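# Put the mislabeled office box in the tote

## Task

Each closed box on the office desks carries a FULL or EMPTY label, and exactly one of these labels is false. Find that box and place it in the tote near the door, sitting wholly inside with no part overhanging the rim. Every other box must remain on, or be returned to, its own desk. The robot must not tip over or finish leaning. Nothing may count as done if it stays in place only because the robot is holding it at the end.

## Robot and tools

ROBOT. A Hello Robot Stretch 4 with one arm: an omni-wheel base, a lift that slides up a mast, an arm that telescopes straight forward, a three-joint wrist and a two-finger gripper. It stands about 1.6 m tall, and its base rim lies within 0.23 m of the base origin. Cameras: head_camera (pinhole, 420x560), head_left_camera and head_right_camera (fisheye, 420x672), and wrist_camera (pinhole, 616x392) on the gripper end. A loose object may occasionally get a brief shove from outside.

FRAMES. Base frame: origin on the floor below the base centre, x ahead, y to the left, z up. hand_pose is given in it: a point between the fingertips of the open gripper; with all wrist joints at 0 its axes line up with the base frame. The printed hand position may be slightly wrong. The odometry frame is where the base frame was when the scene began. base_odometry comes from wheel rotation only, so slipping looks like travel; its heading is positive leftward, -3.142 to 3.142.

execute_actions. Arguments: "actions", a list holding one action, or empty to just get the state and images; and "cameras", a list of camera names (omitted, null or ["all"] gives every camera, [] gives none; an unknown name rejects the call). An action contains "base", "joints" or both, optionally with "pace" and "contact_limits"; alternatively it is just {"end_of_arm": "enable_torque"}, which re-powers any wrist or gripper motor that shut itself off so it holds its present position. All motions in one action begin at once and may finish at different times; no action runs longer than 15 s.
- "base" holds exactly one key, each a relative move measured from where the base last reported itself: translate_m (metres along x, forward positive, -2 to 2), strafe_m (metres sideways, left positive, -2 to 2), rotate_rad (radians, counter-clockwise from above positive, -3.2 to 3.2).
- "joints" gives absolute targets by name: lift_m 0 to 1.2 m (tolerance 0.004); arm_m 0 to 0.55 m (0.004); wrist_yaw_rad -1.134 to 4.276 (0.02; 0 points ahead, positive turns left, 3.14 is folded back, above 3.4 the arm may block it); wrist_pitch_rad -1.117 to 4.259 (0.05; 0 level, 1.57 pointing down); wrist_roll_rad -1.117 to 4.259 (0.02; 0 keeps the fingers at equal height, positive turns clockwise seen from behind the gripper); gripper_m -0.038 to 0.141 m (0.004; fingertip gap, negative means fingers pressed together).
- "pace": "slow", "default", "fast" or "max" (default if omitted). Base top speeds 0.1, 0.3, 0.4, 0.6 m/s and 1, 2, 3, 4 rad/s respectively; when the lift is above 0.2 at the start of the move these are reduced, reaching 0.3 m/s and 1 rad/s at lift_m 1.2.
- "contact_limits": only arm_m, 0 (gentlest) to 0.75 (firmest), default 0.5; it sets how much force stops the arm.
A joint target outside its range is clipped and the result notes it; any other bad value or unknown key rejects the call and nothing moves. A joint or base left out of an action may still be driving toward an earlier target without the status showing it. If a result reports a stop, the later execute_actions, wait and finished_scene calls in that same reply are skipped.

wait: "seconds", 0 to 10; the robot keeps its last command, and you get the same state and images as an empty action list.

zoom_image: "camera" and "region" [x0, y0, x1, y1] in pixels of that camera's latest full image, (0,0) top-left, at most 504 by 504.

finished_scene: "scene", the number of the current scene. It is final and says whether the task succeeded; the result must hold once the robot stops.

RESULT LINES. base_status and joint_status: "done" (for the base, the wheels turned the commanded amount even if slipping); "off_target" (stopped short, may still push); "contact_stop_at_<key>" (something blocked it; that part goes slack, so a lift may sag under load or slack wheels may roll); "limit_stop_at_<name>", e.g. limit_stop_at_tilt (leaning over 6 degrees; lift, arm and wheels go slack and refuse commands) or limit_stop_at_own_body (about to hit itself; you can still move away); "time_out"; "torque_fault" (a wrist motor overloaded and went limp until enable_torque). After these the old target is dropped. on_its_own covers what the call didn't command; "held at" is the held target, not the position. lidar_m: 12 distances in metres from the base origin, 30-degree sectors, the 1st straight ahead and counting counter-clockwise (4th left, 7th behind, 10th right); "-" means nothing seen or closer than 0.25 m; it sees roughly 0.15 m up to robot height and may miss glass, clear plastic and thin legs. wrist_depth_mm: 7x7 grid of median depths, 100 to 2000 mm, from the top left; "-" is out of range or hidden; the robot's own body shows. turned_by_wheels vs turned_by_imu: a gap above about 0.1 rad suggests a bump or slip, adding roughly that difference to the heading error. base_tilt: degrees, forward and right positive, with a fixed offset up to about 1.5. motor_effort: percent of max, positive toward higher values, peak in brackets; readings are noisy. A load in a level gripper shifts wrist_pitch_rad effort from 0; for wheel_0, wheel_1, wheel_2, positive turns the base right. "pictures" lists the cameras in image order. Calibration data (K, distortion, T_world_to_cam, pos_world in the base frame) comes with the session and has small errors, larger for the wrist camera when the arm is out.

GRIPPING. Command gripper_m smaller than the object's width; a smaller value squeezes harder and pulls the object toward the wrist by up to a third of the shortfall. The gripper reading and "done" don't confirm a grasp; a firm squeeze at a target of 0 or above shows in gripper_m effort. Fingertips pressed onto a surface can stick; raise the lift.

AVOID. Driving or turning with over 1 kg held and arm_m above 0.2, especially at fast or max; steady pushes or pulls with the gripper high or at a high contact limit; dropping, slamming or hard hits; overloading the wrist (a level gripper carrying over about 2 kg faults). Tilting the gripper up (pitch below -0.2) while rolled (roll below -0.4 or above 4) can trigger self-collision stops. At scene start, unfold the wrist with lift_m 0.4 and wrist_yaw_rad 0 together. Faster robot motion is better; thinking time lets the world run on while the robot holds its last command.

Each tool is called after "Request:" as name(argument=value, ...), one argument or row to a line, values as JSON.

## Session

Request:
execute_actions(
  actions=[],
)

Scene clock: 0.00 s.
base_odometry: x=+0.000 y=+0.000 heading=+0.000 (m, m, rad; odometry frame)
turned_by_wheels: +0.000 (rad since the last result)
turned_by_imu: +0.000 (rad since the last result)
base_tilt: forward=-0.3 right=-0.3 (deg)
lidar_m: 1.41 1.70 1.68 1.91 1.35 1.32 2.44 1.44 1.41 1.87 0.93 1.00
base_status: not commanded
joint_positions: lift_m=+0.214 arm_m=-0.001 wrist_yaw_rad=+3.144 wrist_pitch_rad=-0.005 wrist_roll_rad=-0.015 gripper_m=+0.057
joint_status: not commanded
motor_effort: lift_m=+20 arm_m=+0 wrist_yaw_rad=+0 wrist_pitch_rad=-7 wrist_roll_rad=+0 gripper_m=-2 wheel_0=+0 wheel_1=+0 wheel_2=+0 (%)
hand_pose: x=-0.1192 y=+0.0868 z=+0.3940 quat_wxyz=(-0.001, +0.002, -0.008, +1.000) (m; base frame)
wrist_depth_mm: - 139 151 - - 1863 1205 / - 109 138 - - 1576 1708 / - 113 139 - - - 1756 / - 133 171 - - - 1756 / 195 - - - - - 1756 / 214 1464 198 1336 198 1229 1205 / 215 1042 946 554 960 854 891
pictures: head_camera, head_left_camera, head_right_camera, wrist_camera
Images, in order (width x height): head_camera 420x560, head_left_camera 420x672, head_right_camera 420x672, wrist_camera 616x392.

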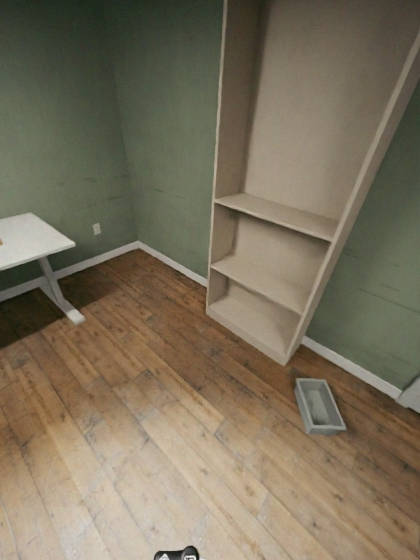

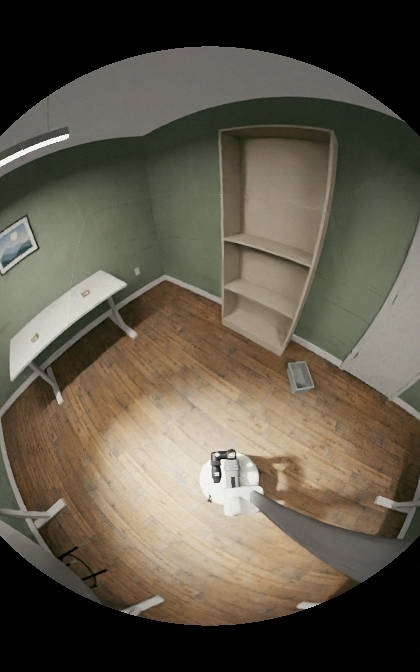

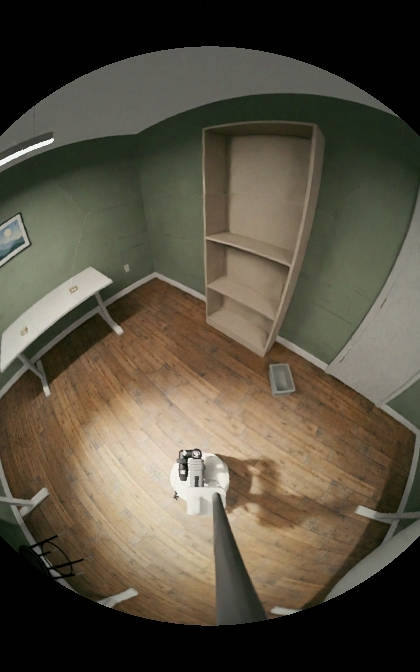

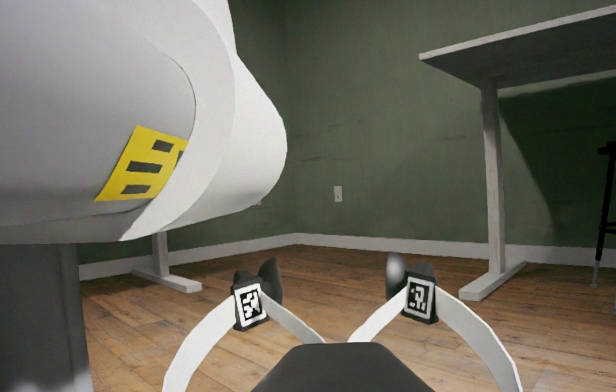

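Request:
execute_actions(
  actions=[
    {"base":{"rotate_rad":0.95},"joints":{"lift_m":0.75,"wrist_yaw_rad":0,"gripper_m":0.14},"pace":"fast"},
  ],
)

Request:
execute_actions(
  actions=[
    {"base":{"translate_m":0.9},"pace":"fast"},
  ],
)

Scene clock: 3.70 s.
base_odometry: x=+0.000 y=+0.000 heading=+0.950 (m, m, rad; odometry frame)
turned_by_wheels: +0.950 (rad since the last result)
turned_by_imu: +0.952 (rad since the last result)
base_tilt: forward=-0.2 right=-0.1 (deg)
lidar_m: 1.67 1.79 1.36 1.31 1.43 1.48 1.49 1.97 1.57 0.94 1.36 1.73
base_status: done
joint_positions: lift_m=+0.750 arm_m=-0.001 wrist_yaw_rad=+0.000 wrist_pitch_rad=-0.005 wrist_roll_rad=-0.015 gripper_m=+0.140
joint_status: all done
motor_effort: lift_m=+24(27) arm_m=+0(0) wrist_yaw_rad=+0(7) wrist_pitch_rad=-6(7) wrist_roll_rad=-1(1) gripper_m=+2(3) wheel_0=+1(8) wheel_1=+1(7) wheel_2=+1(7) (%)
hand_pose: x=+0.4581 y=-0.0873 z=+0.9293 quat_wxyz=(+1.000, -0.008, -0.002, +0.000) (m; base frame)
wrist_depth_mm: - - - - - - - / - - - - - - - / - - - - - - - / - - - - - - - / - - - - - 1576 - / - - 217 - - 1708 - / - - - 143 - 1808 1863
pictures: head_camera, head_left_camera, head_right_camera, wrist_camera
camera_calibration (this result's frames):
wrist_camera: T_world_to_cam=[[0.0450642, -0.998577, -0.0285222, -0.064508], [-0.012445, 0.0279878, -0.999531, 0.992425], [0.998907, 0.045398, -0.011166, -0.218426], [0, 0, 0, 1]] pos_world=[0.233445, -0.082276, 0.98768]
Images, in order (width x height): head_camera 420x560, head_left_camera 420x672, head_right_camera 420x672, wrist_camera 616x392.

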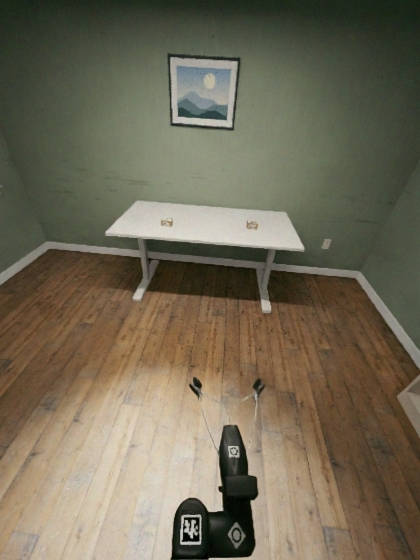

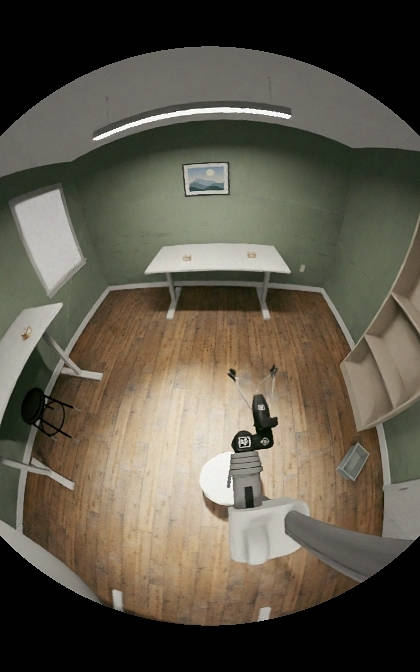

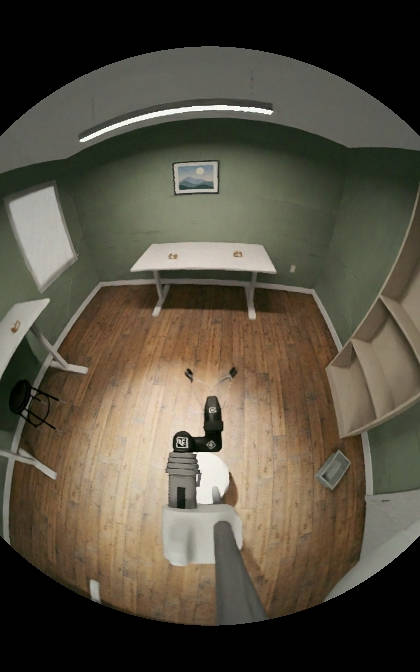

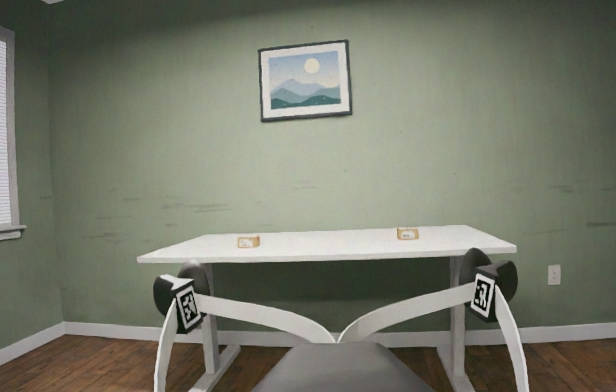

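Scene clock: 7.40 s.
base_odometry: x=+0.523 y=+0.732 heading=+0.950 (m, m, rad; odometry frame)
turned_by_wheels: +0.000 (rad since the last result)
turned_by_imu: +0.001 (rad since the last result)
base_tilt: forward=-0.3 right=-0.3 (deg)
lidar_m: 0.77 0.84 2.08 1.27 1.37 2.47 3.13 1.36 1.36 1.32 1.79 0.80
base_status: done
joint_positions: lift_m=+0.750 arm_m=-0.001 wrist_yaw_rad=+0.000 wrist_pitch_rad=-0.005 wrist_roll_rad=-0.015 gripper_m=+0.140
joint_status: not commanded
motor_effort: lift_m=+23(23) arm_m=+0(0) wrist_yaw_rad=+1(0) wrist_pitch_rad=-6(7) wrist_roll_rad=+2(0) gripper_m=+3(0) wheel_0=-1(5) wheel_1=-1(4) wheel_2=+1(9) (%)
hand_pose: x=+0.4580 y=-0.0874 z=+0.9293 quat_wxyz=(+1.000, -0.008, -0.002, +0.000) (m; base frame)
wrist_depth_mm: 1537 1464 1397 1336 1308 1255 1229 / 1537 1464 1366 1366 1308 1281 1229 / 1537 1464 1430 1397 1336 1255 1229 / 1537 1464 1430 1397 1308 1255 1255 / 1537 1499 1430 1366 1336 1281 1229 / 866 778 217 820 668 615 707 / 661 654 634 143 574 559 549
pictures: head_camera, head_left_camera, head_right_camera, wrist_camera
camera_calibration (this result's frames):
wrist_camera: T_world_to_cam=[[0.0447394, -0.998591, -0.0285221, -0.064452], [-0.0124358, 0.0279918, -0.999531, 0.992459], [0.998921, 0.0450731, -0.0111659, -0.218428], [0, 0, 0, 1]] pos_world=[0.233418, -0.0822967, 0.987716]
Images, in order (width x height): head_camera 420x560, head_left_camera 420x672, head_right_camera 420x672, wrist_camera 616x392.

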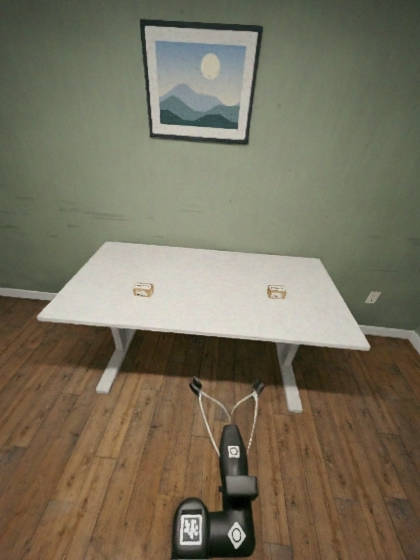

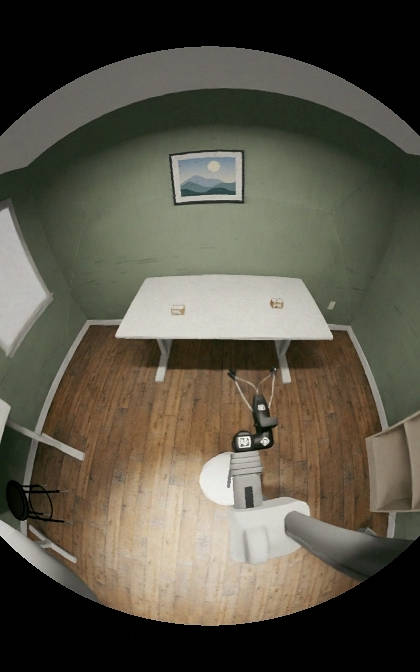

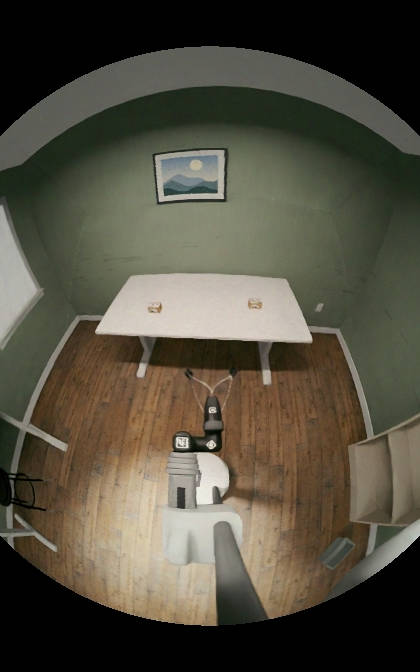

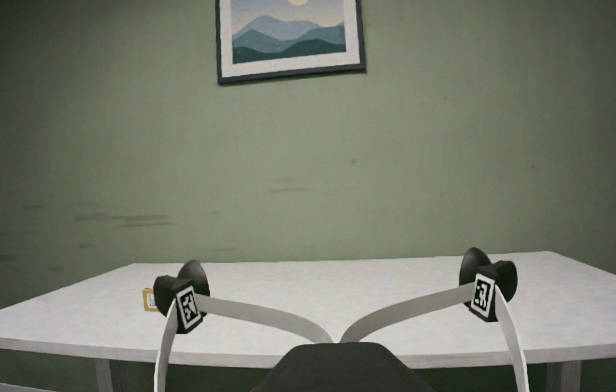

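Request:
execute_actions(
  actions=[
    {"base":{"strafe_m":-0.32},"joints":{"wrist_pitch_rad":0.7,"lift_m":0.8,"arm_m":0.2},"pace":"fast"},
  ],
  cameras=[],
)

Request:
execute_actions(
  actions=[
    {"base":{"translate_m":0.35},"pace":"fast"},
  ],
  cameras=["head_camera","wrist_camera"],
)

Scene clock: 10.57 s.
base_odometry: x=+0.784 y=+0.546 heading=+0.950 (m, m, rad; odometry frame)
turned_by_wheels: +0.000 (rad since the last result)
turned_by_imu: +0.002 (rad since the last result)
base_tilt: forward=-0.4 right=-0.2 (deg)
lidar_m: 0.73 0.83 1.23 1.58 1.70 2.53 3.18 1.19 1.05 1.01 1.45 0.79
base_status: done
joint_positions: lift_m=+0.800 arm_m=+0.199 wrist_yaw_rad=+0.000 wrist_pitch_rad=+0.702 wrist_roll_rad=-0.015 gripper_m=+0.140
joint_status: all done
motor_effort: lift_m=+23(25) arm_m=+6(3) wrist_yaw_rad=+1(0) wrist_pitch_rad=-3(5) wrist_roll_rad=-1(1) gripper_m=+1(1) wheel_0=+0(10) wheel_1=+0(10) wheel_2=+1(0) (%)
hand_pose: x=+0.5902 y=-0.0874 z=+0.7918 quat_wxyz=(+0.939, -0.007, +0.344, +0.003) (m; base frame)
wrist_depth_mm: 878 820 768 668 683 668 991 / 654 621 585 564 544 530 525 / 508 484 469 452 445 433 424 / 1464 1464 1464 1397 1308 1308 1308 / 1229 1255 1255 1229 1182 1182 1182 / 1138 1098 216 1078 1008 210 1008 / 1025 991 991 143 931 931 917
pictures: none
No camera images: the call's "cameras" was empty. Leave "cameras" out to get every camera's image.

Scene clock: 12.93 s.
base_odometry: x=+0.987 y=+0.831 heading=+0.950 (m, m, rad; odometry frame)
turned_by_wheels: +0.000 (rad since the last result)
turned_by_imu: +0.001 (rad since the last result)
base_tilt: forward=-0.3 right=-0.3 (deg)
lidar_m: 0.42 0.47 0.66 1.61 1.67 2.93 3.50 1.39 1.09 1.29 0.58 0.44
base_status: done
joint_positions: lift_m=+0.800 arm_m=+0.199 wrist_yaw_rad=+0.000 wrist_pitch_rad=+0.702 wrist_roll_rad=-0.015 gripper_m=+0.140
joint_status: not commanded
motor_effort: lift_m=+23(23) arm_m=+6(6) wrist_yaw_rad=+0(0) wrist_pitch_rad=-3(5) wrist_roll_rad=+1(1) gripper_m=+1(3) wheel_0=-1(7) wheel_1=-1(8) wheel_2=+1(10) (%)
hand_pose: x=+0.5902 y=-0.0874 z=+0.7918 quat_wxyz=(+0.939, -0.007, +0.344, +0.003) (m; base frame)
wrist_depth_mm: 820 788 759 723 699 676 683 / 647 627 591 569 549 530 525 / 508 488 469 442 442 433 424 / 413 404 392 359 359 366 357 / 351 345 340 332 324 314 310 / 303 294 216 290 272 210 273 / 272 264 265 143 255 248 -
pictures: head_camera, wrist_camera
camera_calibration (this result's frames):
wrist_camera: T_world_to_cam=[[0.0156189, -0.998591, -0.0507163, -0.0395118], [-0.658105, 0.0279199, -0.752409, 1.04203], [0.752764, 0.0451284, -0.656741, 0.304449], [0, 0, 0, 1]] pos_world=[0.457205, -0.0822889, 0.981975]
Images, in order (width x height): head_camera 420x560, wrist_camera 616x392.

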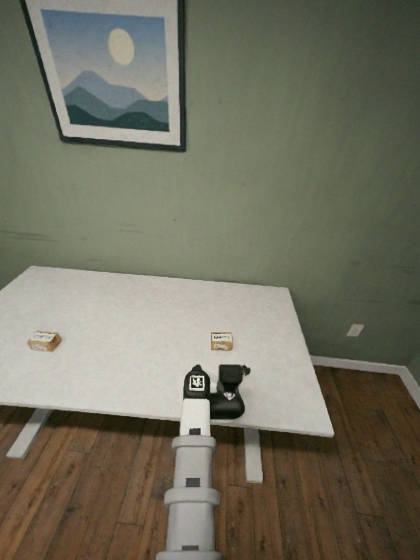

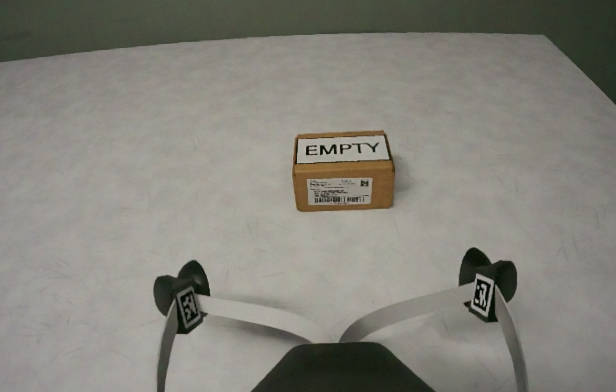

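Request:
execute_actions(
  actions=[
    {"base":{"strafe_m":-0.01},"joints":{"lift_m":0.768,"arm_m":0.37},"pace":"fast"},
  ],
  cameras=["wrist_camera"],
)

Request:
execute_actions(
  actions=[
    {"joints":{"gripper_m":0.04}},
  ],
  cameras=["wrist_camera"],
)

Request:
execute_actions(
  actions=[
    {"joints":{"lift_m":0.80}},
  ],
  cameras=["wrist_camera"],
)

Scene clock: 15.50 s.
base_odometry: x=+0.995 y=+0.825 heading=+0.950 (m, m, rad; odometry frame)
turned_by_wheels: +0.000 (rad since the last result)
turned_by_imu: +0.001 (rad since the last result)
base_tilt: forward=-0.3 right=-0.3 (deg)
lidar_m: 0.41 0.46 0.66 1.60 1.70 2.91 3.53 1.35 1.07 1.34 0.59 0.43
base_status: done
joint_positions: lift_m=+0.768 arm_m=+0.369 wrist_yaw_rad=+0.000 wrist_pitch_rad=+0.702 wrist_roll_rad=-0.015 gripper_m=+0.140
joint_status: all done
motor_effort: lift_m=+17(24) arm_m=+6(6) wrist_yaw_rad=+0(2) wrist_pitch_rad=-4(5) wrist_roll_rad=+1(0) gripper_m=+0(1) wheel_0=+1(8) wheel_1=+2(9) wheel_2=+0(0) (%)
hand_pose: x=+0.7601 y=-0.0874 z=+0.7602 quat_wxyz=(+0.939, -0.007, +0.344, +0.003) (m; base frame)
wrist_depth_mm: 654 634 609 603 569 559 554 / 574 539 517 496 477 469 459 / 449 427 413 399 387 379 373 / 366 353 345 338 329 320 315 / 307 303 296 226 274 277 271 / 265 256 205 198 188 210 239 / 238 230 229 143 199 218 -
pictures: wrist_camera
camera_calibration (this result's frames):
wrist_camera: T_world_to_cam=[[0.0157243, -0.998589, -0.0507183, -0.043819], [-0.658211, 0.0278457, -0.752318, 1.13017], [0.752669, 0.0452131, -0.656845, 0.155961], [0, 0, 0, 1]] pos_world=[0.627194, -0.0822791, 0.950468]
Images, in order (width x height): wrist_camera 616x392.

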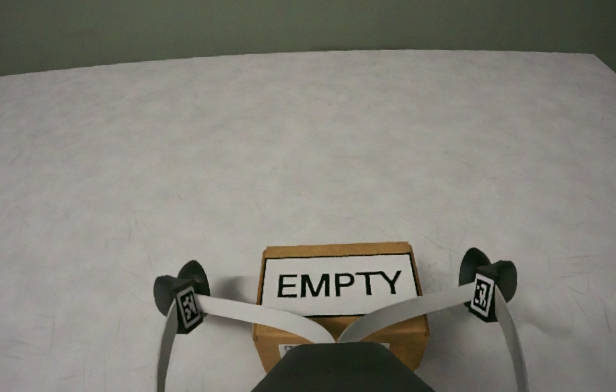

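Scene clock: 17.50 s.
base_odometry: x=+0.995 y=+0.825 heading=+0.950 (m, m, rad; odometry frame)
turned_by_wheels: +0.000 (rad since the last result)
turned_by_imu: +0.001 (rad since the last result)
base_tilt: forward=-0.3 right=-0.5 (deg)
lidar_m: 0.41 0.45 0.71 1.62 1.71 2.88 3.51 1.41 1.06 1.31 0.54 0.44
base_status: not commanded
joint_positions: lift_m=+0.768 arm_m=+0.369 wrist_yaw_rad=+0.000 wrist_pitch_rad=+0.702 wrist_roll_rad=-0.015 gripper_m=+0.041
joint_status: all done
motor_effort: lift_m=+17(17) arm_m=+6(6) wrist_yaw_rad=+0(0) wrist_pitch_rad=-5(5) wrist_roll_rad=+2(2) gripper_m=-21(22) wheel_0=+0(0) wheel_1=+1(2) wheel_2=+0(1) (%)
hand_pose: x=+0.7601 y=-0.0874 z=+0.7602 quat_wxyz=(+0.939, -0.007, +0.344, +0.003) (m; base frame)
wrist_depth_mm: 654 627 615 603 569 559 554 / 574 544 512 492 480 469 462 / 445 427 413 399 389 382 373 / 362 355 343 336 327 320 314 / 306 303 296 213 211 277 271 / 265 262 187 187 185 180 238 / 238 230 229 139 172 218 -
pictures: wrist_camera
camera_calibration (this result's frames):
wrist_camera: T_world_to_cam=[[0.0157241, -0.998589, -0.0507183, -0.0438189], [-0.658211, 0.0278458, -0.752318, 1.13017], [0.752669, 0.0452129, -0.656845, 0.155961], [0, 0, 0, 1]] pos_world=[0.627194, -0.0822791, 0.950468]
Images, in order (width x height): wrist_camera 616x392.

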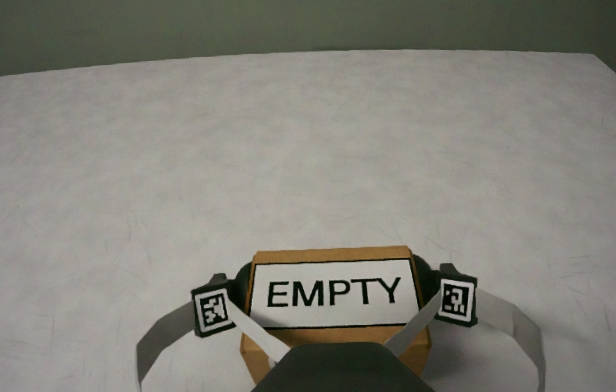

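Scene clock: 18.43 s.
base_odometry: x=+0.995 y=+0.825 heading=+0.950 (m, m, rad; odometry frame)
turned_by_wheels: +0.000 (rad since the last result)
turned_by_imu: +0.000 (rad since the last result)
base_tilt: forward=-0.4 right=-0.4 (deg)
lidar_m: 0.40 0.47 0.68 1.61 1.69 2.88 3.52 1.39 1.07 1.33 0.59 0.44
base_status: not commanded
joint_positions: lift_m=+0.800 arm_m=+0.369 wrist_yaw_rad=+0.000 wrist_pitch_rad=+0.702 wrist_roll_rad=-0.015 gripper_m=+0.041
joint_status: all done
motor_effort: lift_m=+23(26) arm_m=+6(6) wrist_yaw_rad=-1(0) wrist_pitch_rad=-5(5) wrist_roll_rad=+2(1) gripper_m=-24(23) wheel_0=+1(0) wheel_1=+2(1) wheel_2=+1(0) (%)
hand_pose: x=+0.7601 y=-0.0874 z=+0.7917 quat_wxyz=(+0.939, -0.007, +0.344, +0.003) (m; base frame)
wrist_depth_mm: 654 627 615 597 580 564 554 / 676 621 585 564 544 530 521 / 508 488 469 455 442 433 424 / 413 402 394 384 375 364 357 / 349 345 336 213 211 315 309 / 303 300 187 187 184 180 271 / 271 262 260 139 172 249 -
pictures: wrist_camera
camera_calibration (this result's frames):
wrist_camera: T_world_to_cam=[[0.015721, -0.998589, -0.0507192, -0.0422219], [-0.658256, 0.0278458, -0.752279, 1.15381], [0.75263, 0.0452128, -0.65689, 0.176675], [0, 0, 0, 1]] pos_world=[0.627195, -0.0822791, 0.981901]
Images, in order (width x height): wrist_camera 616x392.

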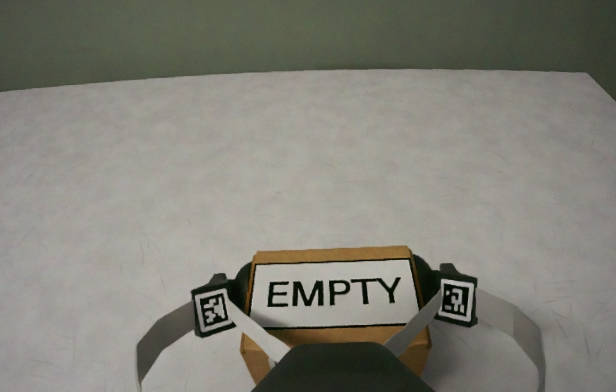

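Light, so it seems empty. Next box.

Request:
execute_actions(
  actions=[
    {"joints":{"lift_m":0.768}},
  ],
  cameras=[],
)

Request:
execute_actions(
  actions=[
    {"joints":{"gripper_m":0.14}},
  ],
  cameras=[],
)

Request:
execute_actions(
  actions=[
    {"joints":{"lift_m":0.80,"arm_m":0.2},"pace":"fast"},
  ],
  cameras=[],
)

Request:
execute_actions(
  actions=[
    {"base":{"strafe_m":0.72},"pace":"fast"},
  ],
  cameras=["wrist_camera","head_left_camera"],
)

Scene clock: 20.47 s.
base_odometry: x=+0.995 y=+0.825 heading=+0.950 (m, m, rad; odometry frame)
turned_by_wheels: +0.000 (rad since the last result)
turned_by_imu: +0.001 (rad since the last result)
base_tilt: forward=-0.3 right=-0.3 (deg)
lidar_m: 0.39 0.43 0.68 1.62 1.68 2.89 3.54 1.39 1.07 1.32 0.55 0.45
base_status: not commanded
joint_positions: lift_m=+0.768 arm_m=+0.369 wrist_yaw_rad=+0.000 wrist_pitch_rad=+0.702 wrist_roll_rad=-0.015 gripper_m=+0.041
joint_status: all done
motor_effort: lift_m=+17(21) arm_m=+6(6) wrist_yaw_rad=+0(0) wrist_pitch_rad=-4(5) wrist_roll_rad=+1(2) gripper_m=-22(24) wheel_0=+0(1) wheel_1=+2(1) wheel_2=+0(1) (%)
hand_pose: x=+0.7601 y=-0.0874 z=+0.7602 quat_wxyz=(+0.939, -0.007, +0.344, +0.003) (m; base frame)
wrist_depth_mm: 654 627 615 603 574 559 559 / 580 544 517 492 477 462 462 / 442 427 413 402 389 382 373 / 362 353 343 334 329 320 314 / 307 301 297 213 211 277 271 / 265 263 187 186 185 180 238 / 237 229 229 139 172 218 -
pictures: none
No camera images: the call's "cameras" was empty. Leave "cameras" out to get every camera's image.

Scene clock: 22.47 s.
base_odometry: x=+0.995 y=+0.825 heading=+0.950 (m, m, rad; odometry frame)
turned_by_wheels: +0.000 (rad since the last result)
turned_by_imu: +0.001 (rad since the last result)
base_tilt: forward=-0.4 right=-0.4 (deg)
lidar_m: 0.43 0.46 0.70 1.63 1.70 2.86 3.55 1.39 1.09 1.34 0.55 0.43
base_status: not commanded
joint_positions: lift_m=+0.768 arm_m=+0.369 wrist_yaw_rad=+0.000 wrist_pitch_rad=+0.702 wrist_roll_rad=-0.015 gripper_m=+0.140
joint_status: all done
motor_effort: lift_m=+16(17) arm_m=+6(6) wrist_yaw_rad=-1(1) wrist_pitch_rad=-4(4) wrist_roll_rad=+1(1) gripper_m=+3(22) wheel_0=+1(0) wheel_1=+1(2) wheel_2=+0(1) (%)
hand_pose: x=+0.7601 y=-0.0874 z=+0.7602 quat_wxyz=(+0.939, -0.007, +0.344, +0.003) (m; base frame)
wrist_depth_mm: 647 634 609 603 569 564 544 / 574 544 517 496 480 466 462 / 445 427 410 402 387 379 370 / 364 355 345 340 329 320 314 / 307 303 296 227 274 274 272 / 265 256 205 198 189 209 238 / 238 231 230 143 198 217 -
pictures: none
No camera images: the call's "cameras" was empty. Leave "cameras" out to get every camera's image.

Scene clock: 23.80 s.
base_odometry: x=+0.995 y=+0.825 heading=+0.950 (m, m, rad; odometry frame)
turned_by_wheels: +0.000 (rad since the last result)
turned_by_imu: +0.001 (rad since the last result)
base_tilt: forward=-0.3 right=-0.3 (deg)
lidar_m: 0.40 0.45 0.70 1.63 1.67 2.92 3.56 1.34 1.06 1.34 0.56 0.44
base_status: not commanded
joint_positions: lift_m=+0.800 arm_m=+0.201 wrist_yaw_rad=+0.000 wrist_pitch_rad=+0.702 wrist_roll_rad=-0.015 gripper_m=+0.140
joint_status: all done
motor_effort: lift_m=+23(26) arm_m=-6(5) wrist_yaw_rad=+1(1) wrist_pitch_rad=-6(5) wrist_roll_rad=+1(3) gripper_m=+0(2) wheel_0=+1(0) wheel_1=+1(2) wheel_2=+1(1) (%)
hand_pose: x=+0.5922 y=-0.0875 z=+0.7916 quat_wxyz=(+0.939, -0.007, +0.344, +0.003) (m; base frame)
wrist_depth_mm: 820 778 759 715 699 661 683 / 661 621 591 564 549 535 525 / 512 484 473 377 439 433 427 / 413 402 394 351 362 364 357 / 349 343 340 330 325 315 309 / 303 293 217 291 273 209 272 / 272 265 264 143 256 248 -
pictures: none
No camera images: the call's "cameras" was empty. Leave "cameras" out to get every camera's image.

Scene clock: 26.97 s.
base_odometry: x=+0.410 y=+1.244 heading=+0.950 (m, m, rad; odometry frame)
turned_by_wheels: +0.000 (rad since the last result)
turned_by_imu: +0.000 (rad since the last result)
base_tilt: forward=-0.2 right=-0.3 (deg)
lidar_m: 0.49 0.52 1.64 0.89 0.89 1.34 3.45 2.73 1.78 1.76 0.65 0.50
base_status: done
joint_positions: lift_m=+0.800 arm_m=+0.201 wrist_yaw_rad=+0.000 wrist_pitch_rad=+0.702 wrist_roll_rad=-0.015 gripper_m=+0.140
joint_status: not commanded
motor_effort: lift_m=+23(23) arm_m=-6(6) wrist_yaw_rad=+1(1) wrist_pitch_rad=-6(4) wrist_roll_rad=+0(1) gripper_m=+2(0) wheel_0=+1(11) wheel_1=+1(9) wheel_2=+1(2) (%)
hand_pose: x=+0.5922 y=-0.0874 z=+0.7917 quat_wxyz=(+0.939, -0.007, +0.344, +0.003) (m; base frame)
wrist_depth_mm: 878 842 788 723 699 668 647 / 976 621 591 564 549 530 521 / 508 488 469 455 442 433 424 / 415 404 392 329 362 364 357 / 349 345 338 332 324 315 309 / 303 293 216 290 272 210 272 / 272 265 264 143 255 248 -
pictures: head_left_camera, wrist_camera
camera_calibration (this result's frames):
wrist_camera: T_world_to_cam=[[0.015352, -0.998595, -0.0507231, -0.0394393], [-0.658426, 0.0280812, -0.752122, 1.0433], [0.752489, 0.0449439, -0.657069, 0.303248], [0, 0, 0, 1]] pos_world=[0.459353, -0.0823103, 0.981947]
Images, in order (width x height): head_left_camera 420x672, wrist_camera 616x392.

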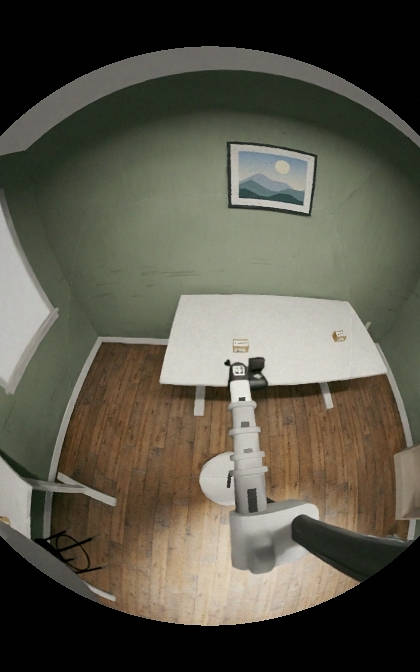

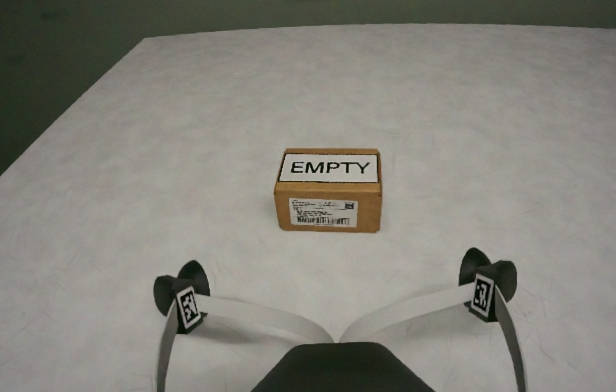

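Request:
execute_actions(
  actions=[
    {"joints":{"lift_m":0.768,"arm_m":0.33},"pace":"fast"},
  ],
  cameras=[],
)

Request:
execute_actions(
  actions=[
    {"joints":{"gripper_m":0.04}},
  ],
  cameras=[],
)

Request:
execute_actions(
  actions=[
    {"joints":{"lift_m":0.79}},
  ],
  cameras=["wrist_camera"],
)

Scene clock: 29.20 s.
base_odometry: x=+0.410 y=+1.244 heading=+0.950 (m, m, rad; odometry frame)
turned_by_wheels: +0.000 (rad since the last result)
turned_by_imu: +0.001 (rad since the last result)
base_tilt: forward=-0.4 right=-0.3 (deg)
lidar_m: 0.47 0.53 1.64 0.90 0.92 1.36 3.43 2.75 1.79 1.77 0.64 0.47
base_status: not commanded
joint_positions: lift_m=+0.768 arm_m=+0.329 wrist_yaw_rad=+0.000 wrist_pitch_rad=+0.702 wrist_roll_rad=-0.015 gripper_m=+0.140
joint_status: all done
motor_effort: lift_m=+17(20) arm_m=+6(8) wrist_yaw_rad=+0(1) wrist_pitch_rad=-5(6) wrist_roll_rad=+1(0) gripper_m=+1(0) wheel_0=+2(1) wheel_1=+1(1) wheel_2=+1(1) (%)
hand_pose: x=+0.7201 y=-0.0874 z=+0.7602 quat_wxyz=(+0.939, -0.007, +0.344, +0.003) (m; base frame)
wrist_depth_mm: 759 723 699 654 634 580 569 / 809 544 517 496 477 466 462 / 445 427 413 397 387 379 373 / 362 357 343 336 329 322 314 / 307 303 296 226 229 276 272 / 265 256 206 204 200 209 239 / 238 232 232 143 219 217 -
pictures: none
No camera images: the call's "cameras" was empty. Leave "cameras" out to get every camera's image.

Scene clock: 31.20 s.
base_odometry: x=+0.410 y=+1.244 heading=+0.950 (m, m, rad; odometry frame)
turned_by_wheels: +0.000 (rad since the last result)
turned_by_imu: +0.001 (rad since the last result)
base_tilt: forward=-0.3 right=-0.4 (deg)
lidar_m: 0.47 0.52 1.65 0.92 0.92 1.33 3.46 2.76 1.78 1.77 0.64 0.47
base_status: not commanded
joint_positions: lift_m=+0.768 arm_m=+0.329 wrist_yaw_rad=+0.000 wrist_pitch_rad=+0.702 wrist_roll_rad=-0.015 gripper_m=+0.041
joint_status: all done
motor_effort: lift_m=+17(17) arm_m=+6(6) wrist_yaw_rad=-1(0) wrist_pitch_rad=-5(4) wrist_roll_rad=+0(0) gripper_m=-21(26) wheel_0=+2(1) wheel_1=+1(1) wheel_2=+1(1) (%)
hand_pose: x=+0.7201 y=-0.0874 z=+0.7602 quat_wxyz=(+0.939, -0.007, +0.344, +0.003) (m; base frame)
wrist_depth_mm: 750 723 691 647 634 585 564 / 820 544 517 492 477 466 459 / 445 427 413 399 387 379 373 / 364 353 345 338 329 320 314 / 307 301 296 213 211 276 272 / 265 263 188 191 187 181 238 / 239 230 229 137 202 219 -
pictures: none
No camera images: the call's "cameras" was empty. Leave "cameras" out to get every camera's image.

Scene clock: 32.03 s.
base_odometry: x=+0.410 y=+1.244 heading=+0.950 (m, m, rad; odometry frame)
turned_by_wheels: +0.000 (rad since the last result)
turned_by_imu: +0.000 (rad since the last result)
base_tilt: forward=-0.3 right=-0.3 (deg)
lidar_m: 0.46 0.51 1.61 0.88 0.91 1.36 3.47 2.77 1.79 1.78 0.65 0.49
base_status: not commanded
joint_positions: lift_m=+0.790 arm_m=+0.329 wrist_yaw_rad=+0.000 wrist_pitch_rad=+0.702 wrist_roll_rad=-0.015 gripper_m=+0.041
joint_status: all done
motor_effort: lift_m=+24(26) arm_m=+6(6) wrist_yaw_rad=+0(0) wrist_pitch_rad=-5(4) wrist_roll_rad=+1(1) gripper_m=-24(22) wheel_0=+1(1) wheel_1=+1(1) wheel_2=+1(1) (%)
hand_pose: x=+0.7201 y=-0.0874 z=+0.7817 quat_wxyz=(+0.939, -0.007, +0.344, +0.003) (m; base frame)
wrist_depth_mm: 759 741 707 691 676 654 640 / 820 591 564 539 521 508 504 / 488 469 449 439 424 415 407 / 397 387 377 368 359 351 345 / 336 332 322 213 211 301 297 / 290 287 188 191 187 180 259 / 260 252 252 137 201 239 -
pictures: wrist_camera
camera_calibration (this result's frames):
wrist_camera: T_world_to_cam=[[0.0157166, -0.998589, -0.0507198, -0.0420979], [-0.658272, 0.0278482, -0.752265, 1.11994], [0.752616, 0.0452105, -0.656905, 0.200228], [0, 0, 0, 1]] pos_world=[0.587194, -0.0822794, 0.971891]
Images, in order (width x height): wrist_camera 616x392.

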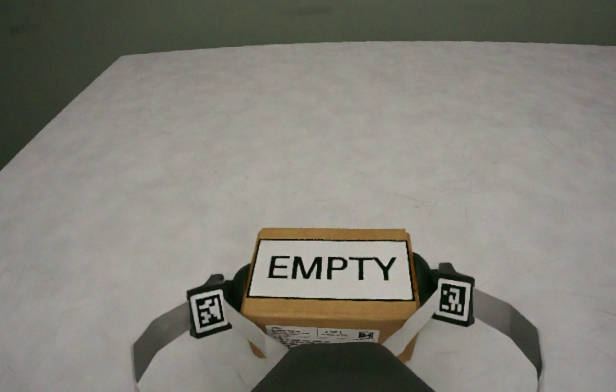

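Request:
execute_actions(
  actions=[
    {"joints":{"lift_m":0.768}},
  ],
  cameras=[],
)

Request:
execute_actions(
  actions=[
    {"joints":{"gripper_m":0.14}},
  ],
  cameras=[],
)

Request:
execute_actions(
  actions=[
    {"base":{"translate_m":-0.6},"joints":{"lift_m":0.80,"arm_m":0.2},"pace":"fast"},
  ],
  cameras=[],
)

Request:
execute_actions(
  actions=[
    {"base":{"rotate_rad":1.5},"pace":"fast"},
  ],
)

Scene clock: 33.83 s.
base_odometry: x=+0.410 y=+1.244 heading=+0.950 (m, m, rad; odometry frame)
turned_by_wheels: +0.000 (rad since the last result)
turned_by_imu: +0.001 (rad since the last result)
base_tilt: forward=-0.3 right=-0.2 (deg)
lidar_m: 0.47 0.51 1.63 0.90 0.92 1.35 3.45 2.80 1.79 1.76 0.65 0.48
base_status: not commanded
joint_positions: lift_m=+0.768 arm_m=+0.329 wrist_yaw_rad=+0.000 wrist_pitch_rad=+0.702 wrist_roll_rad=-0.015 gripper_m=+0.041
joint_status: all done
motor_effort: lift_m=+17(23) arm_m=+6(6) wrist_yaw_rad=+0(0) wrist_pitch_rad=-4(5) wrist_roll_rad=+1(1) gripper_m=-22(21) wheel_0=+1(1) wheel_1=+1(1) wheel_2=+1(1) (%)
hand_pose: x=+0.7201 y=-0.0874 z=+0.7602 quat_wxyz=(+0.939, -0.007, +0.344, +0.003) (m; base frame)
wrist_depth_mm: 759 732 691 654 627 580 569 / 809 544 517 492 477 466 462 / 442 427 413 399 389 379 373 / 364 353 345 336 327 320 315 / 307 301 296 213 211 277 272 / 266 262 188 190 187 180 239 / 238 230 229 137 202 217 -
pictures: none
No camera images: the call's "cameras" was empty. Leave "cameras" out to get every camera's image.

Scene clock: 35.83 s.
base_odometry: x=+0.410 y=+1.244 heading=+0.950 (m, m, rad; odometry frame)
turned_by_wheels: +0.000 (rad since the last result)
turned_by_imu: +0.001 (rad since the last result)
base_tilt: forward=-0.3 right=-0.3 (deg)
lidar_m: 0.47 0.49 1.62 0.86 0.90 1.36 3.47 2.75 1.79 1.79 0.65 0.49
base_status: not commanded
joint_positions: lift_m=+0.768 arm_m=+0.329 wrist_yaw_rad=+0.000 wrist_pitch_rad=+0.702 wrist_roll_rad=-0.015 gripper_m=+0.140
joint_status: all done
motor_effort: lift_m=+17(17) arm_m=+6(6) wrist_yaw_rad=+0(0) wrist_pitch_rad=-5(4) wrist_roll_rad=+0(1) gripper_m=+0(24) wheel_0=+1(1) wheel_1=+1(1) wheel_2=+1(1) (%)
hand_pose: x=+0.7201 y=-0.0874 z=+0.7602 quat_wxyz=(+0.939, -0.007, +0.344, +0.003) (m; base frame)
wrist_depth_mm: 759 723 699 654 627 585 574 / 820 549 512 496 480 469 459 / 445 430 410 397 389 379 373 / 364 353 345 336 327 322 314 / 307 301 296 225 229 274 271 / 265 256 206 204 199 209 239 / 238 232 232 143 217 217 -
pictures: none
No camera images: the call's "cameras" was empty. Leave "cameras" out to get every camera's image.

Scene clock: 38.83 s.
base_odometry: x=+0.061 y=+0.756 heading=+0.951 (m, m, rad; odometry frame)
turned_by_wheels: +0.000 (rad since the last result)
turned_by_imu: +0.002 (rad since the last result)
base_tilt: forward=-0.2 right=-0.4 (deg)
lidar_m: 1.07 1.14 0.87 0.89 0.94 1.46 2.43 2.61 1.51 1.69 1.45 1.11
base_status: done
joint_positions: lift_m=+0.800 arm_m=+0.201 wrist_yaw_rad=+0.000 wrist_pitch_rad=+0.702 wrist_roll_rad=-0.015 gripper_m=+0.140
joint_status: all done
motor_effort: lift_m=+24(23) arm_m=-6(6) wrist_yaw_rad=+1(1) wrist_pitch_rad=-6(5) wrist_roll_rad=+2(1) gripper_m=+3(0) wheel_0=+1(4) wheel_1=+2(6) wheel_2=+1(10) (%)
hand_pose: x=+0.5923 y=-0.0874 z=+0.7917 quat_wxyz=(+0.939, -0.007, +0.344, +0.003) (m; base frame)
wrist_depth_mm: 1499 917 778 723 699 668 654 / 1661 1576 1182 1499 1464 1430 1366 / 1756 1756 1708 1618 1576 1537 1499 / 1576 1499 1464 1430 1397 1366 1336 / 1281 1281 1229 1255 1205 1160 1138 / 1138 1098 216 1098 1025 210 1008 / 1008 991 991 143 960 917 917
pictures: none
No camera images: the call's "cameras" was empty. Leave "cameras" out to get every camera's image.

Scene clock: 40.77 s.
base_odometry: x=+0.061 y=+0.756 heading=+2.451 (m, m, rad; odometry frame)
turned_by_wheels: +1.500 (rad since the last result)
turned_by_imu: +1.502 (rad since the last result)
base_tilt: forward=-0.4 right=-0.4 (deg)
lidar_m: 0.88 0.94 1.28 2.05 2.17 1.56 1.73 2.11 1.11 1.05 1.10 0.93
base_status: done
joint_positions: lift_m=+0.800 arm_m=+0.201 wrist_yaw_rad=+0.000 wrist_pitch_rad=+0.702 wrist_roll_rad=-0.015 gripper_m=+0.140
joint_status: not commanded
motor_effort: lift_m=+23(24) arm_m=-6(6) wrist_yaw_rad=+0(1) wrist_pitch_rad=-5(5) wrist_roll_rad=+0(2) gripper_m=+0(2) wheel_0=+1(9) wheel_1=+1(6) wheel_2=+1(6) (%)
hand_pose: x=+0.5923 y=-0.0874 z=+0.7917 quat_wxyz=(+0.939, -0.007, +0.344, +0.003) (m; base frame)
wrist_depth_mm: 1255 1255 1205 1182 1138 1205 1160 / 1336 1308 1366 1336 1281 1308 1255 / 854 820 1464 1464 1430 1464 1430 / 1464 1430 1464 1430 1366 1336 1336 / 1281 1281 1281 1229 1160 1138 1160 / 1138 1078 217 1098 1008 210 1025 / 1008 976 976 143 960 917 917
pictures: head_camera, head_left_camera, head_right_camera, wrist_camera
camera_calibration (this result's frames):
wrist_camera: T_world_to_cam=[[0.0157518, -0.998589, -0.0507214, -0.0395903], [-0.658353, 0.0278214, -0.752195, 1.04333], [0.752545, 0.045241, -0.656985, 0.303141], [0, 0, 0, 1]] pos_world=[0.459376, -0.0822758, 0.98194]
Images, in order (width x height): head_camera 420x560, head_left_camera 420x672, head_right_camera 420x672, wrist_camera 616x392.

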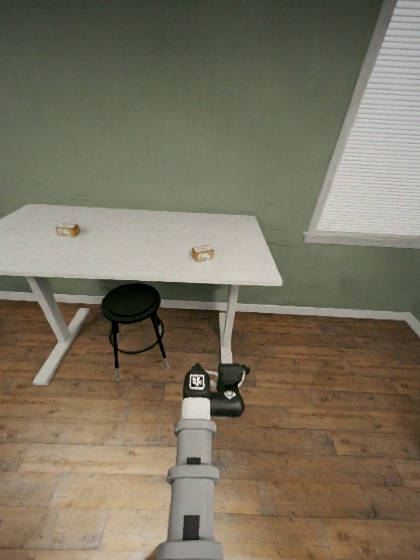

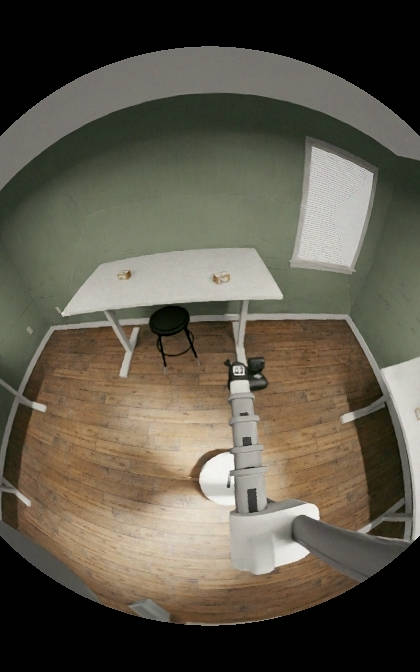

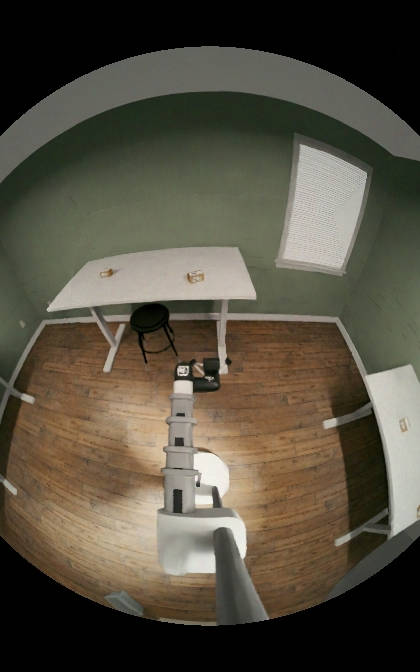

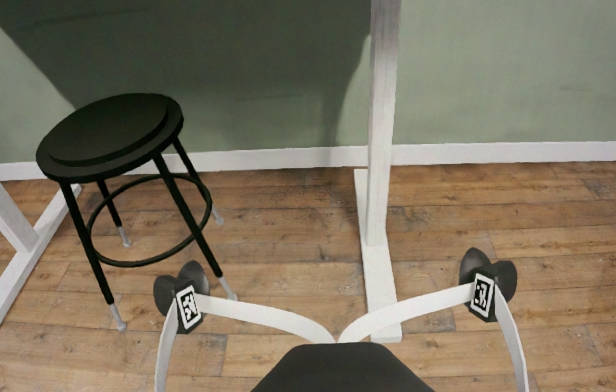

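Request:
execute_actions(
  actions=[
    {"base":{"translate_m":0.4},"joints":{"lift_m":1.03,"arm_m":0.1,"wrist_yaw_rad":0.35},"pace":"fast"},
  ],
  cameras=["head_camera","wrist_camera"],
)

Scene clock: 44.40 s.
base_odometry: x=-0.248 y=+1.010 heading=+2.451 (m, m, rad; odometry frame)
turned_by_wheels: +0.000 (rad since the last result)
turned_by_imu: +0.001 (rad since the last result)
base_tilt: forward=-0.2 right=-0.3 (deg)
lidar_m: 0.52 0.56 0.73 2.04 2.13 1.92 2.11 1.57 1.10 1.07 1.82 0.51
base_status: done
joint_positions: lift_m=+1.030 arm_m=+0.101 wrist_yaw_rad=+0.350 wrist_pitch_rad=+0.702 wrist_roll_rad=-0.015 gripper_m=+0.140
joint_status: all done
motor_effort: lift_m=+23(26) arm_m=-6(5) wrist_yaw_rad=+1(9) wrist_pitch_rad=-5(5) wrist_roll_rad=-2(2) gripper_m=+0(0) wheel_0=-2(6) wheel_1=-1(3) wheel_2=-1(10) (%)
hand_pose: x=+0.5089 y=-0.0066 z=+1.0217 quat_wxyz=(+0.924, -0.067, +0.337, +0.166) (m; base frame)
wrist_depth_mm: 878 842 768 741 699 668 654 / 661 627 585 574 549 530 525 / 508 492 469 452 357 433 424 / 418 407 394 384 355 366 359 / 1537 357 340 334 324 315 309 / 1397 1308 216 293 273 210 272 / 1205 1229 1229 143 265 253 -
pictures: head_camera, wrist_camera
camera_calibration (this result's frames):
wrist_camera: T_world_to_cam=[[0.356937, -0.93275, -0.0507226, -0.119147], [-0.628088, -0.19945, -0.752147, 1.14221], [0.691449, 0.300327, -0.65704, 0.546178], [0, 0, 0, 1]] pos_world=[0.382281, -0.0473538, 1.21193]
Images, in order (width x height): head_camera 420x560, wrist_camera 616x392.

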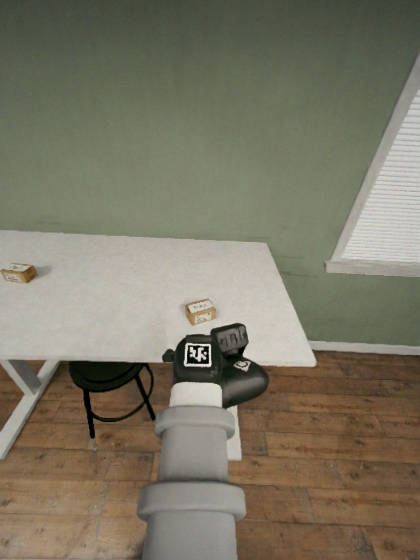

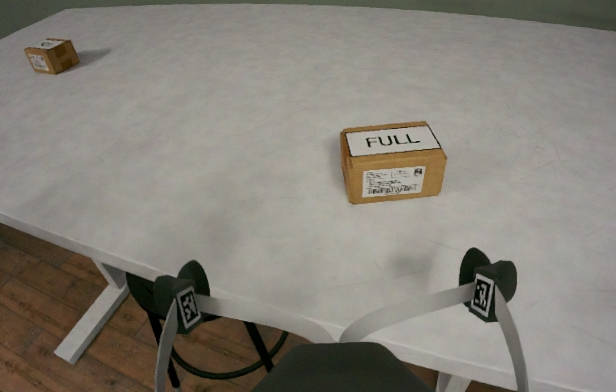

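Request:
execute_actions(
  actions=[
    {"joints":{"lift_m":1.055,"arm_m":0.28,"wrist_yaw_rad":0.4},"pace":"fast"},
  ],
  cameras=["wrist_camera"],
)

Request:
execute_actions(
  actions=[
    {"joints":{"lift_m":0.998}},
  ],
  cameras=["wrist_camera"],
)

Request:
execute_actions(
  actions=[
    {"joints":{"gripper_m":0.035}},
  ],
  cameras=[],
)

Request:
execute_actions(
  actions=[
    {"joints":{"lift_m":1.02}},
  ],
  cameras=["wrist_camera"],
)

Scene clock: 47.03 s.
base_odometry: x=-0.248 y=+1.010 heading=+2.451 (m, m, rad; odometry frame)
turned_by_wheels: +0.000 (rad since the last result)
turned_by_imu: +0.001 (rad since the last result)
base_tilt: forward=-0.3 right=-0.4 (deg)
lidar_m: 0.47 0.51 0.74 2.05 2.16 1.92 2.13 1.60 1.13 1.04 1.82 0.50
base_status: not commanded
joint_positions: lift_m=+1.055 arm_m=+0.279 wrist_yaw_rad=+0.400 wrist_pitch_rad=+0.702 wrist_roll_rad=-0.015 gripper_m=+0.140
joint_status: all done
motor_effort: lift_m=+23(24) arm_m=+6(7) wrist_yaw_rad=+0(2) wrist_pitch_rad=-4(5) wrist_roll_rad=-1(0) gripper_m=+1(0) wheel_0=-1(2) wheel_1=+0(0) wheel_2=-1(1) (%)
hand_pose: x=+0.6868 y=+0.0053 z=+1.0467 quat_wxyz=(+0.920, -0.075, +0.335, +0.189) (m; base frame)
wrist_depth_mm: 976 917 842 778 732 676 621 / 732 683 647 615 597 585 574 / 554 535 512 500 488 473 462 / 455 442 433 421 410 399 392 / 384 377 370 364 353 343 338 / 332 319 217 263 257 210 297 / 298 289 290 143 238 271 270
pictures: wrist_camera
camera_calibration (this result's frames):
wrist_camera: T_world_to_cam=[[0.403228, -0.913693, -0.0507185, -0.202174], [-0.617125, -0.230587, -0.752321, 1.26797], [0.675695, 0.334657, -0.656842, 0.446491], [0, 0, 0, 1]] pos_world=[0.562326, -0.0417696, 1.23694]
Images, in order (width x height): wrist_camera 616x392.

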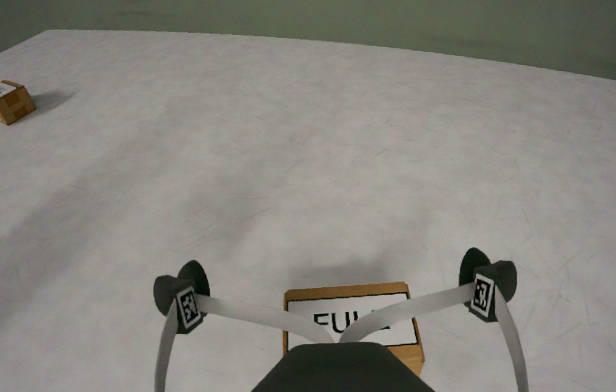

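Scene clock: 48.20 s.
base_odometry: x=-0.248 y=+1.010 heading=+2.451 (m, m, rad; odometry frame)
turned_by_wheels: +0.000 (rad since the last result)
turned_by_imu: +0.000 (rad since the last result)
base_tilt: forward=-0.4 right=-0.3 (deg)
lidar_m: 0.47 0.55 0.68 2.05 2.15 1.93 2.09 1.57 1.13 1.06 1.78 0.52
base_status: not commanded
joint_positions: lift_m=+0.998 arm_m=+0.279 wrist_yaw_rad=+0.400 wrist_pitch_rad=+0.702 wrist_roll_rad=-0.015 gripper_m=+0.140
joint_status: all done
motor_effort: lift_m=+17(23) arm_m=+6(6) wrist_yaw_rad=+0(1) wrist_pitch_rad=-6(4) wrist_roll_rad=+2(1) gripper_m=+0(0) wheel_0=-1(1) wheel_1=+0(0) wheel_2=-1(1) (%)
hand_pose: x=+0.6868 y=+0.0053 z=+0.9903 quat_wxyz=(+0.920, -0.075, +0.335, +0.189) (m; base frame)
wrist_depth_mm: 768 732 668 640 609 585 569 / 574 549 517 500 480 469 459 / 445 430 413 397 389 379 373 / 366 355 345 338 327 320 314 / 307 303 297 227 224 276 270 / 266 258 216 199 196 210 238 / 238 232 232 143 213 218 -
pictures: wrist_camera
camera_calibration (this result's frames):
wrist_camera: T_world_to_cam=[[0.403228, -0.913693, -0.0507185, -0.205038], [-0.617125, -0.230587, -0.752321, 1.2255], [0.675695, 0.334657, -0.656842, 0.409414], [0, 0, 0, 1]] pos_world=[0.562328, -0.0417696, 1.18049]
Images, in order (width x height): wrist_camera 616x392.

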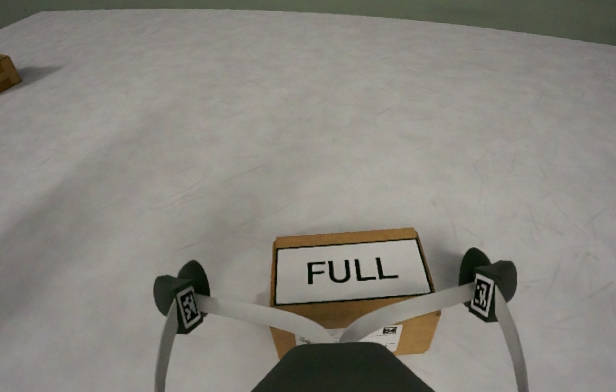

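Scene clock: 50.23 s.
base_odometry: x=-0.248 y=+1.010 heading=+2.451 (m, m, rad; odometry frame)
turned_by_wheels: +0.000 (rad since the last result)
turned_by_imu: +0.001 (rad since the last result)
base_tilt: forward=-0.3 right=-0.4 (deg)
lidar_m: 0.49 0.54 0.74 2.03 2.13 1.90 2.12 1.60 1.13 1.07 1.82 0.50
base_status: not commanded
joint_positions: lift_m=+0.998 arm_m=+0.279 wrist_yaw_rad=+0.400 wrist_pitch_rad=+0.702 wrist_roll_rad=-0.015 gripper_m=+0.036
joint_status: all done
motor_effort: lift_m=+17(17) arm_m=+6(6) wrist_yaw_rad=+0(0) wrist_pitch_rad=-4(5) wrist_roll_rad=+1(2) gripper_m=-25(26) wheel_0=-1(2) wheel_1=+0(0) wheel_2=-1(1) (%)
hand_pose: x=+0.6868 y=+0.0053 z=+0.9903 quat_wxyz=(+0.920, -0.075, +0.335, +0.189) (m; base frame)
wrist_depth_mm: 778 732 676 640 621 585 569 / 580 544 517 500 477 466 455 / 445 430 413 399 389 379 370 / 364 355 343 336 329 320 314 / 307 303 296 213 210 277 271 / 266 263 186 186 183 179 238 / 239 226 229 138 186 218 -
pictures: none
No camera images: the call's "cameras" was empty. Leave "cameras" out to get every camera's image.

Scene clock: 51.07 s.
base_odometry: x=-0.248 y=+1.010 heading=+2.451 (m, m, rad; odometry frame)
turned_by_wheels: +0.000 (rad since the last result)
turned_by_imu: +0.000 (rad since the last result)
base_tilt: forward=-0.3 right=-0.3 (deg)
lidar_m: 0.47 0.56 0.71 2.03 2.12 1.92 2.10 1.56 1.10 1.07 1.80 0.52
base_status: not commanded
joint_positions: lift_m=+1.020 arm_m=+0.279 wrist_yaw_rad=+0.400 wrist_pitch_rad=+0.702 wrist_roll_rad=-0.015 gripper_m=+0.036
joint_status: all done
motor_effort: lift_m=+24(23) arm_m=+6(6) wrist_yaw_rad=+1(0) wrist_pitch_rad=-5(5) wrist_roll_rad=+0(0) gripper_m=-26(23) wheel_0=-2(1) wheel_1=+0(0) wheel_2=-1(1) (%)
hand_pose: x=+0.6868 y=+0.0053 z=+1.0117 quat_wxyz=(+0.920, -0.075, +0.335, +0.189) (m; base frame)
wrist_depth_mm: 842 809 750 691 668 640 603 / 634 603 569 539 517 508 504 / 492 466 449 439 427 415 404 / 397 387 377 368 362 349 343 / 336 330 324 213 209 303 296 / 291 289 186 186 182 179 260 / 260 247 251 138 186 238 -
pictures: wrist_camera
camera_calibration (this result's frames):
wrist_camera: T_world_to_cam=[[0.403227, -0.913693, -0.0507187, -0.203952], [-0.617141, -0.230594, -0.752305, 1.2416], [0.675681, 0.334651, -0.656859, 0.423501], [0, 0, 0, 1]] pos_world=[0.562329, -0.0417695, 1.2019]
Images, in order (width x height): wrist_camera 616x392.

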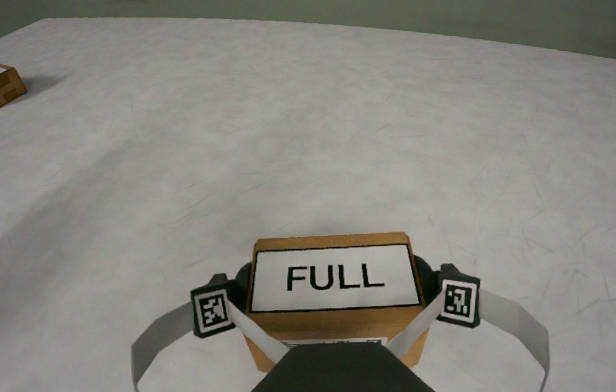

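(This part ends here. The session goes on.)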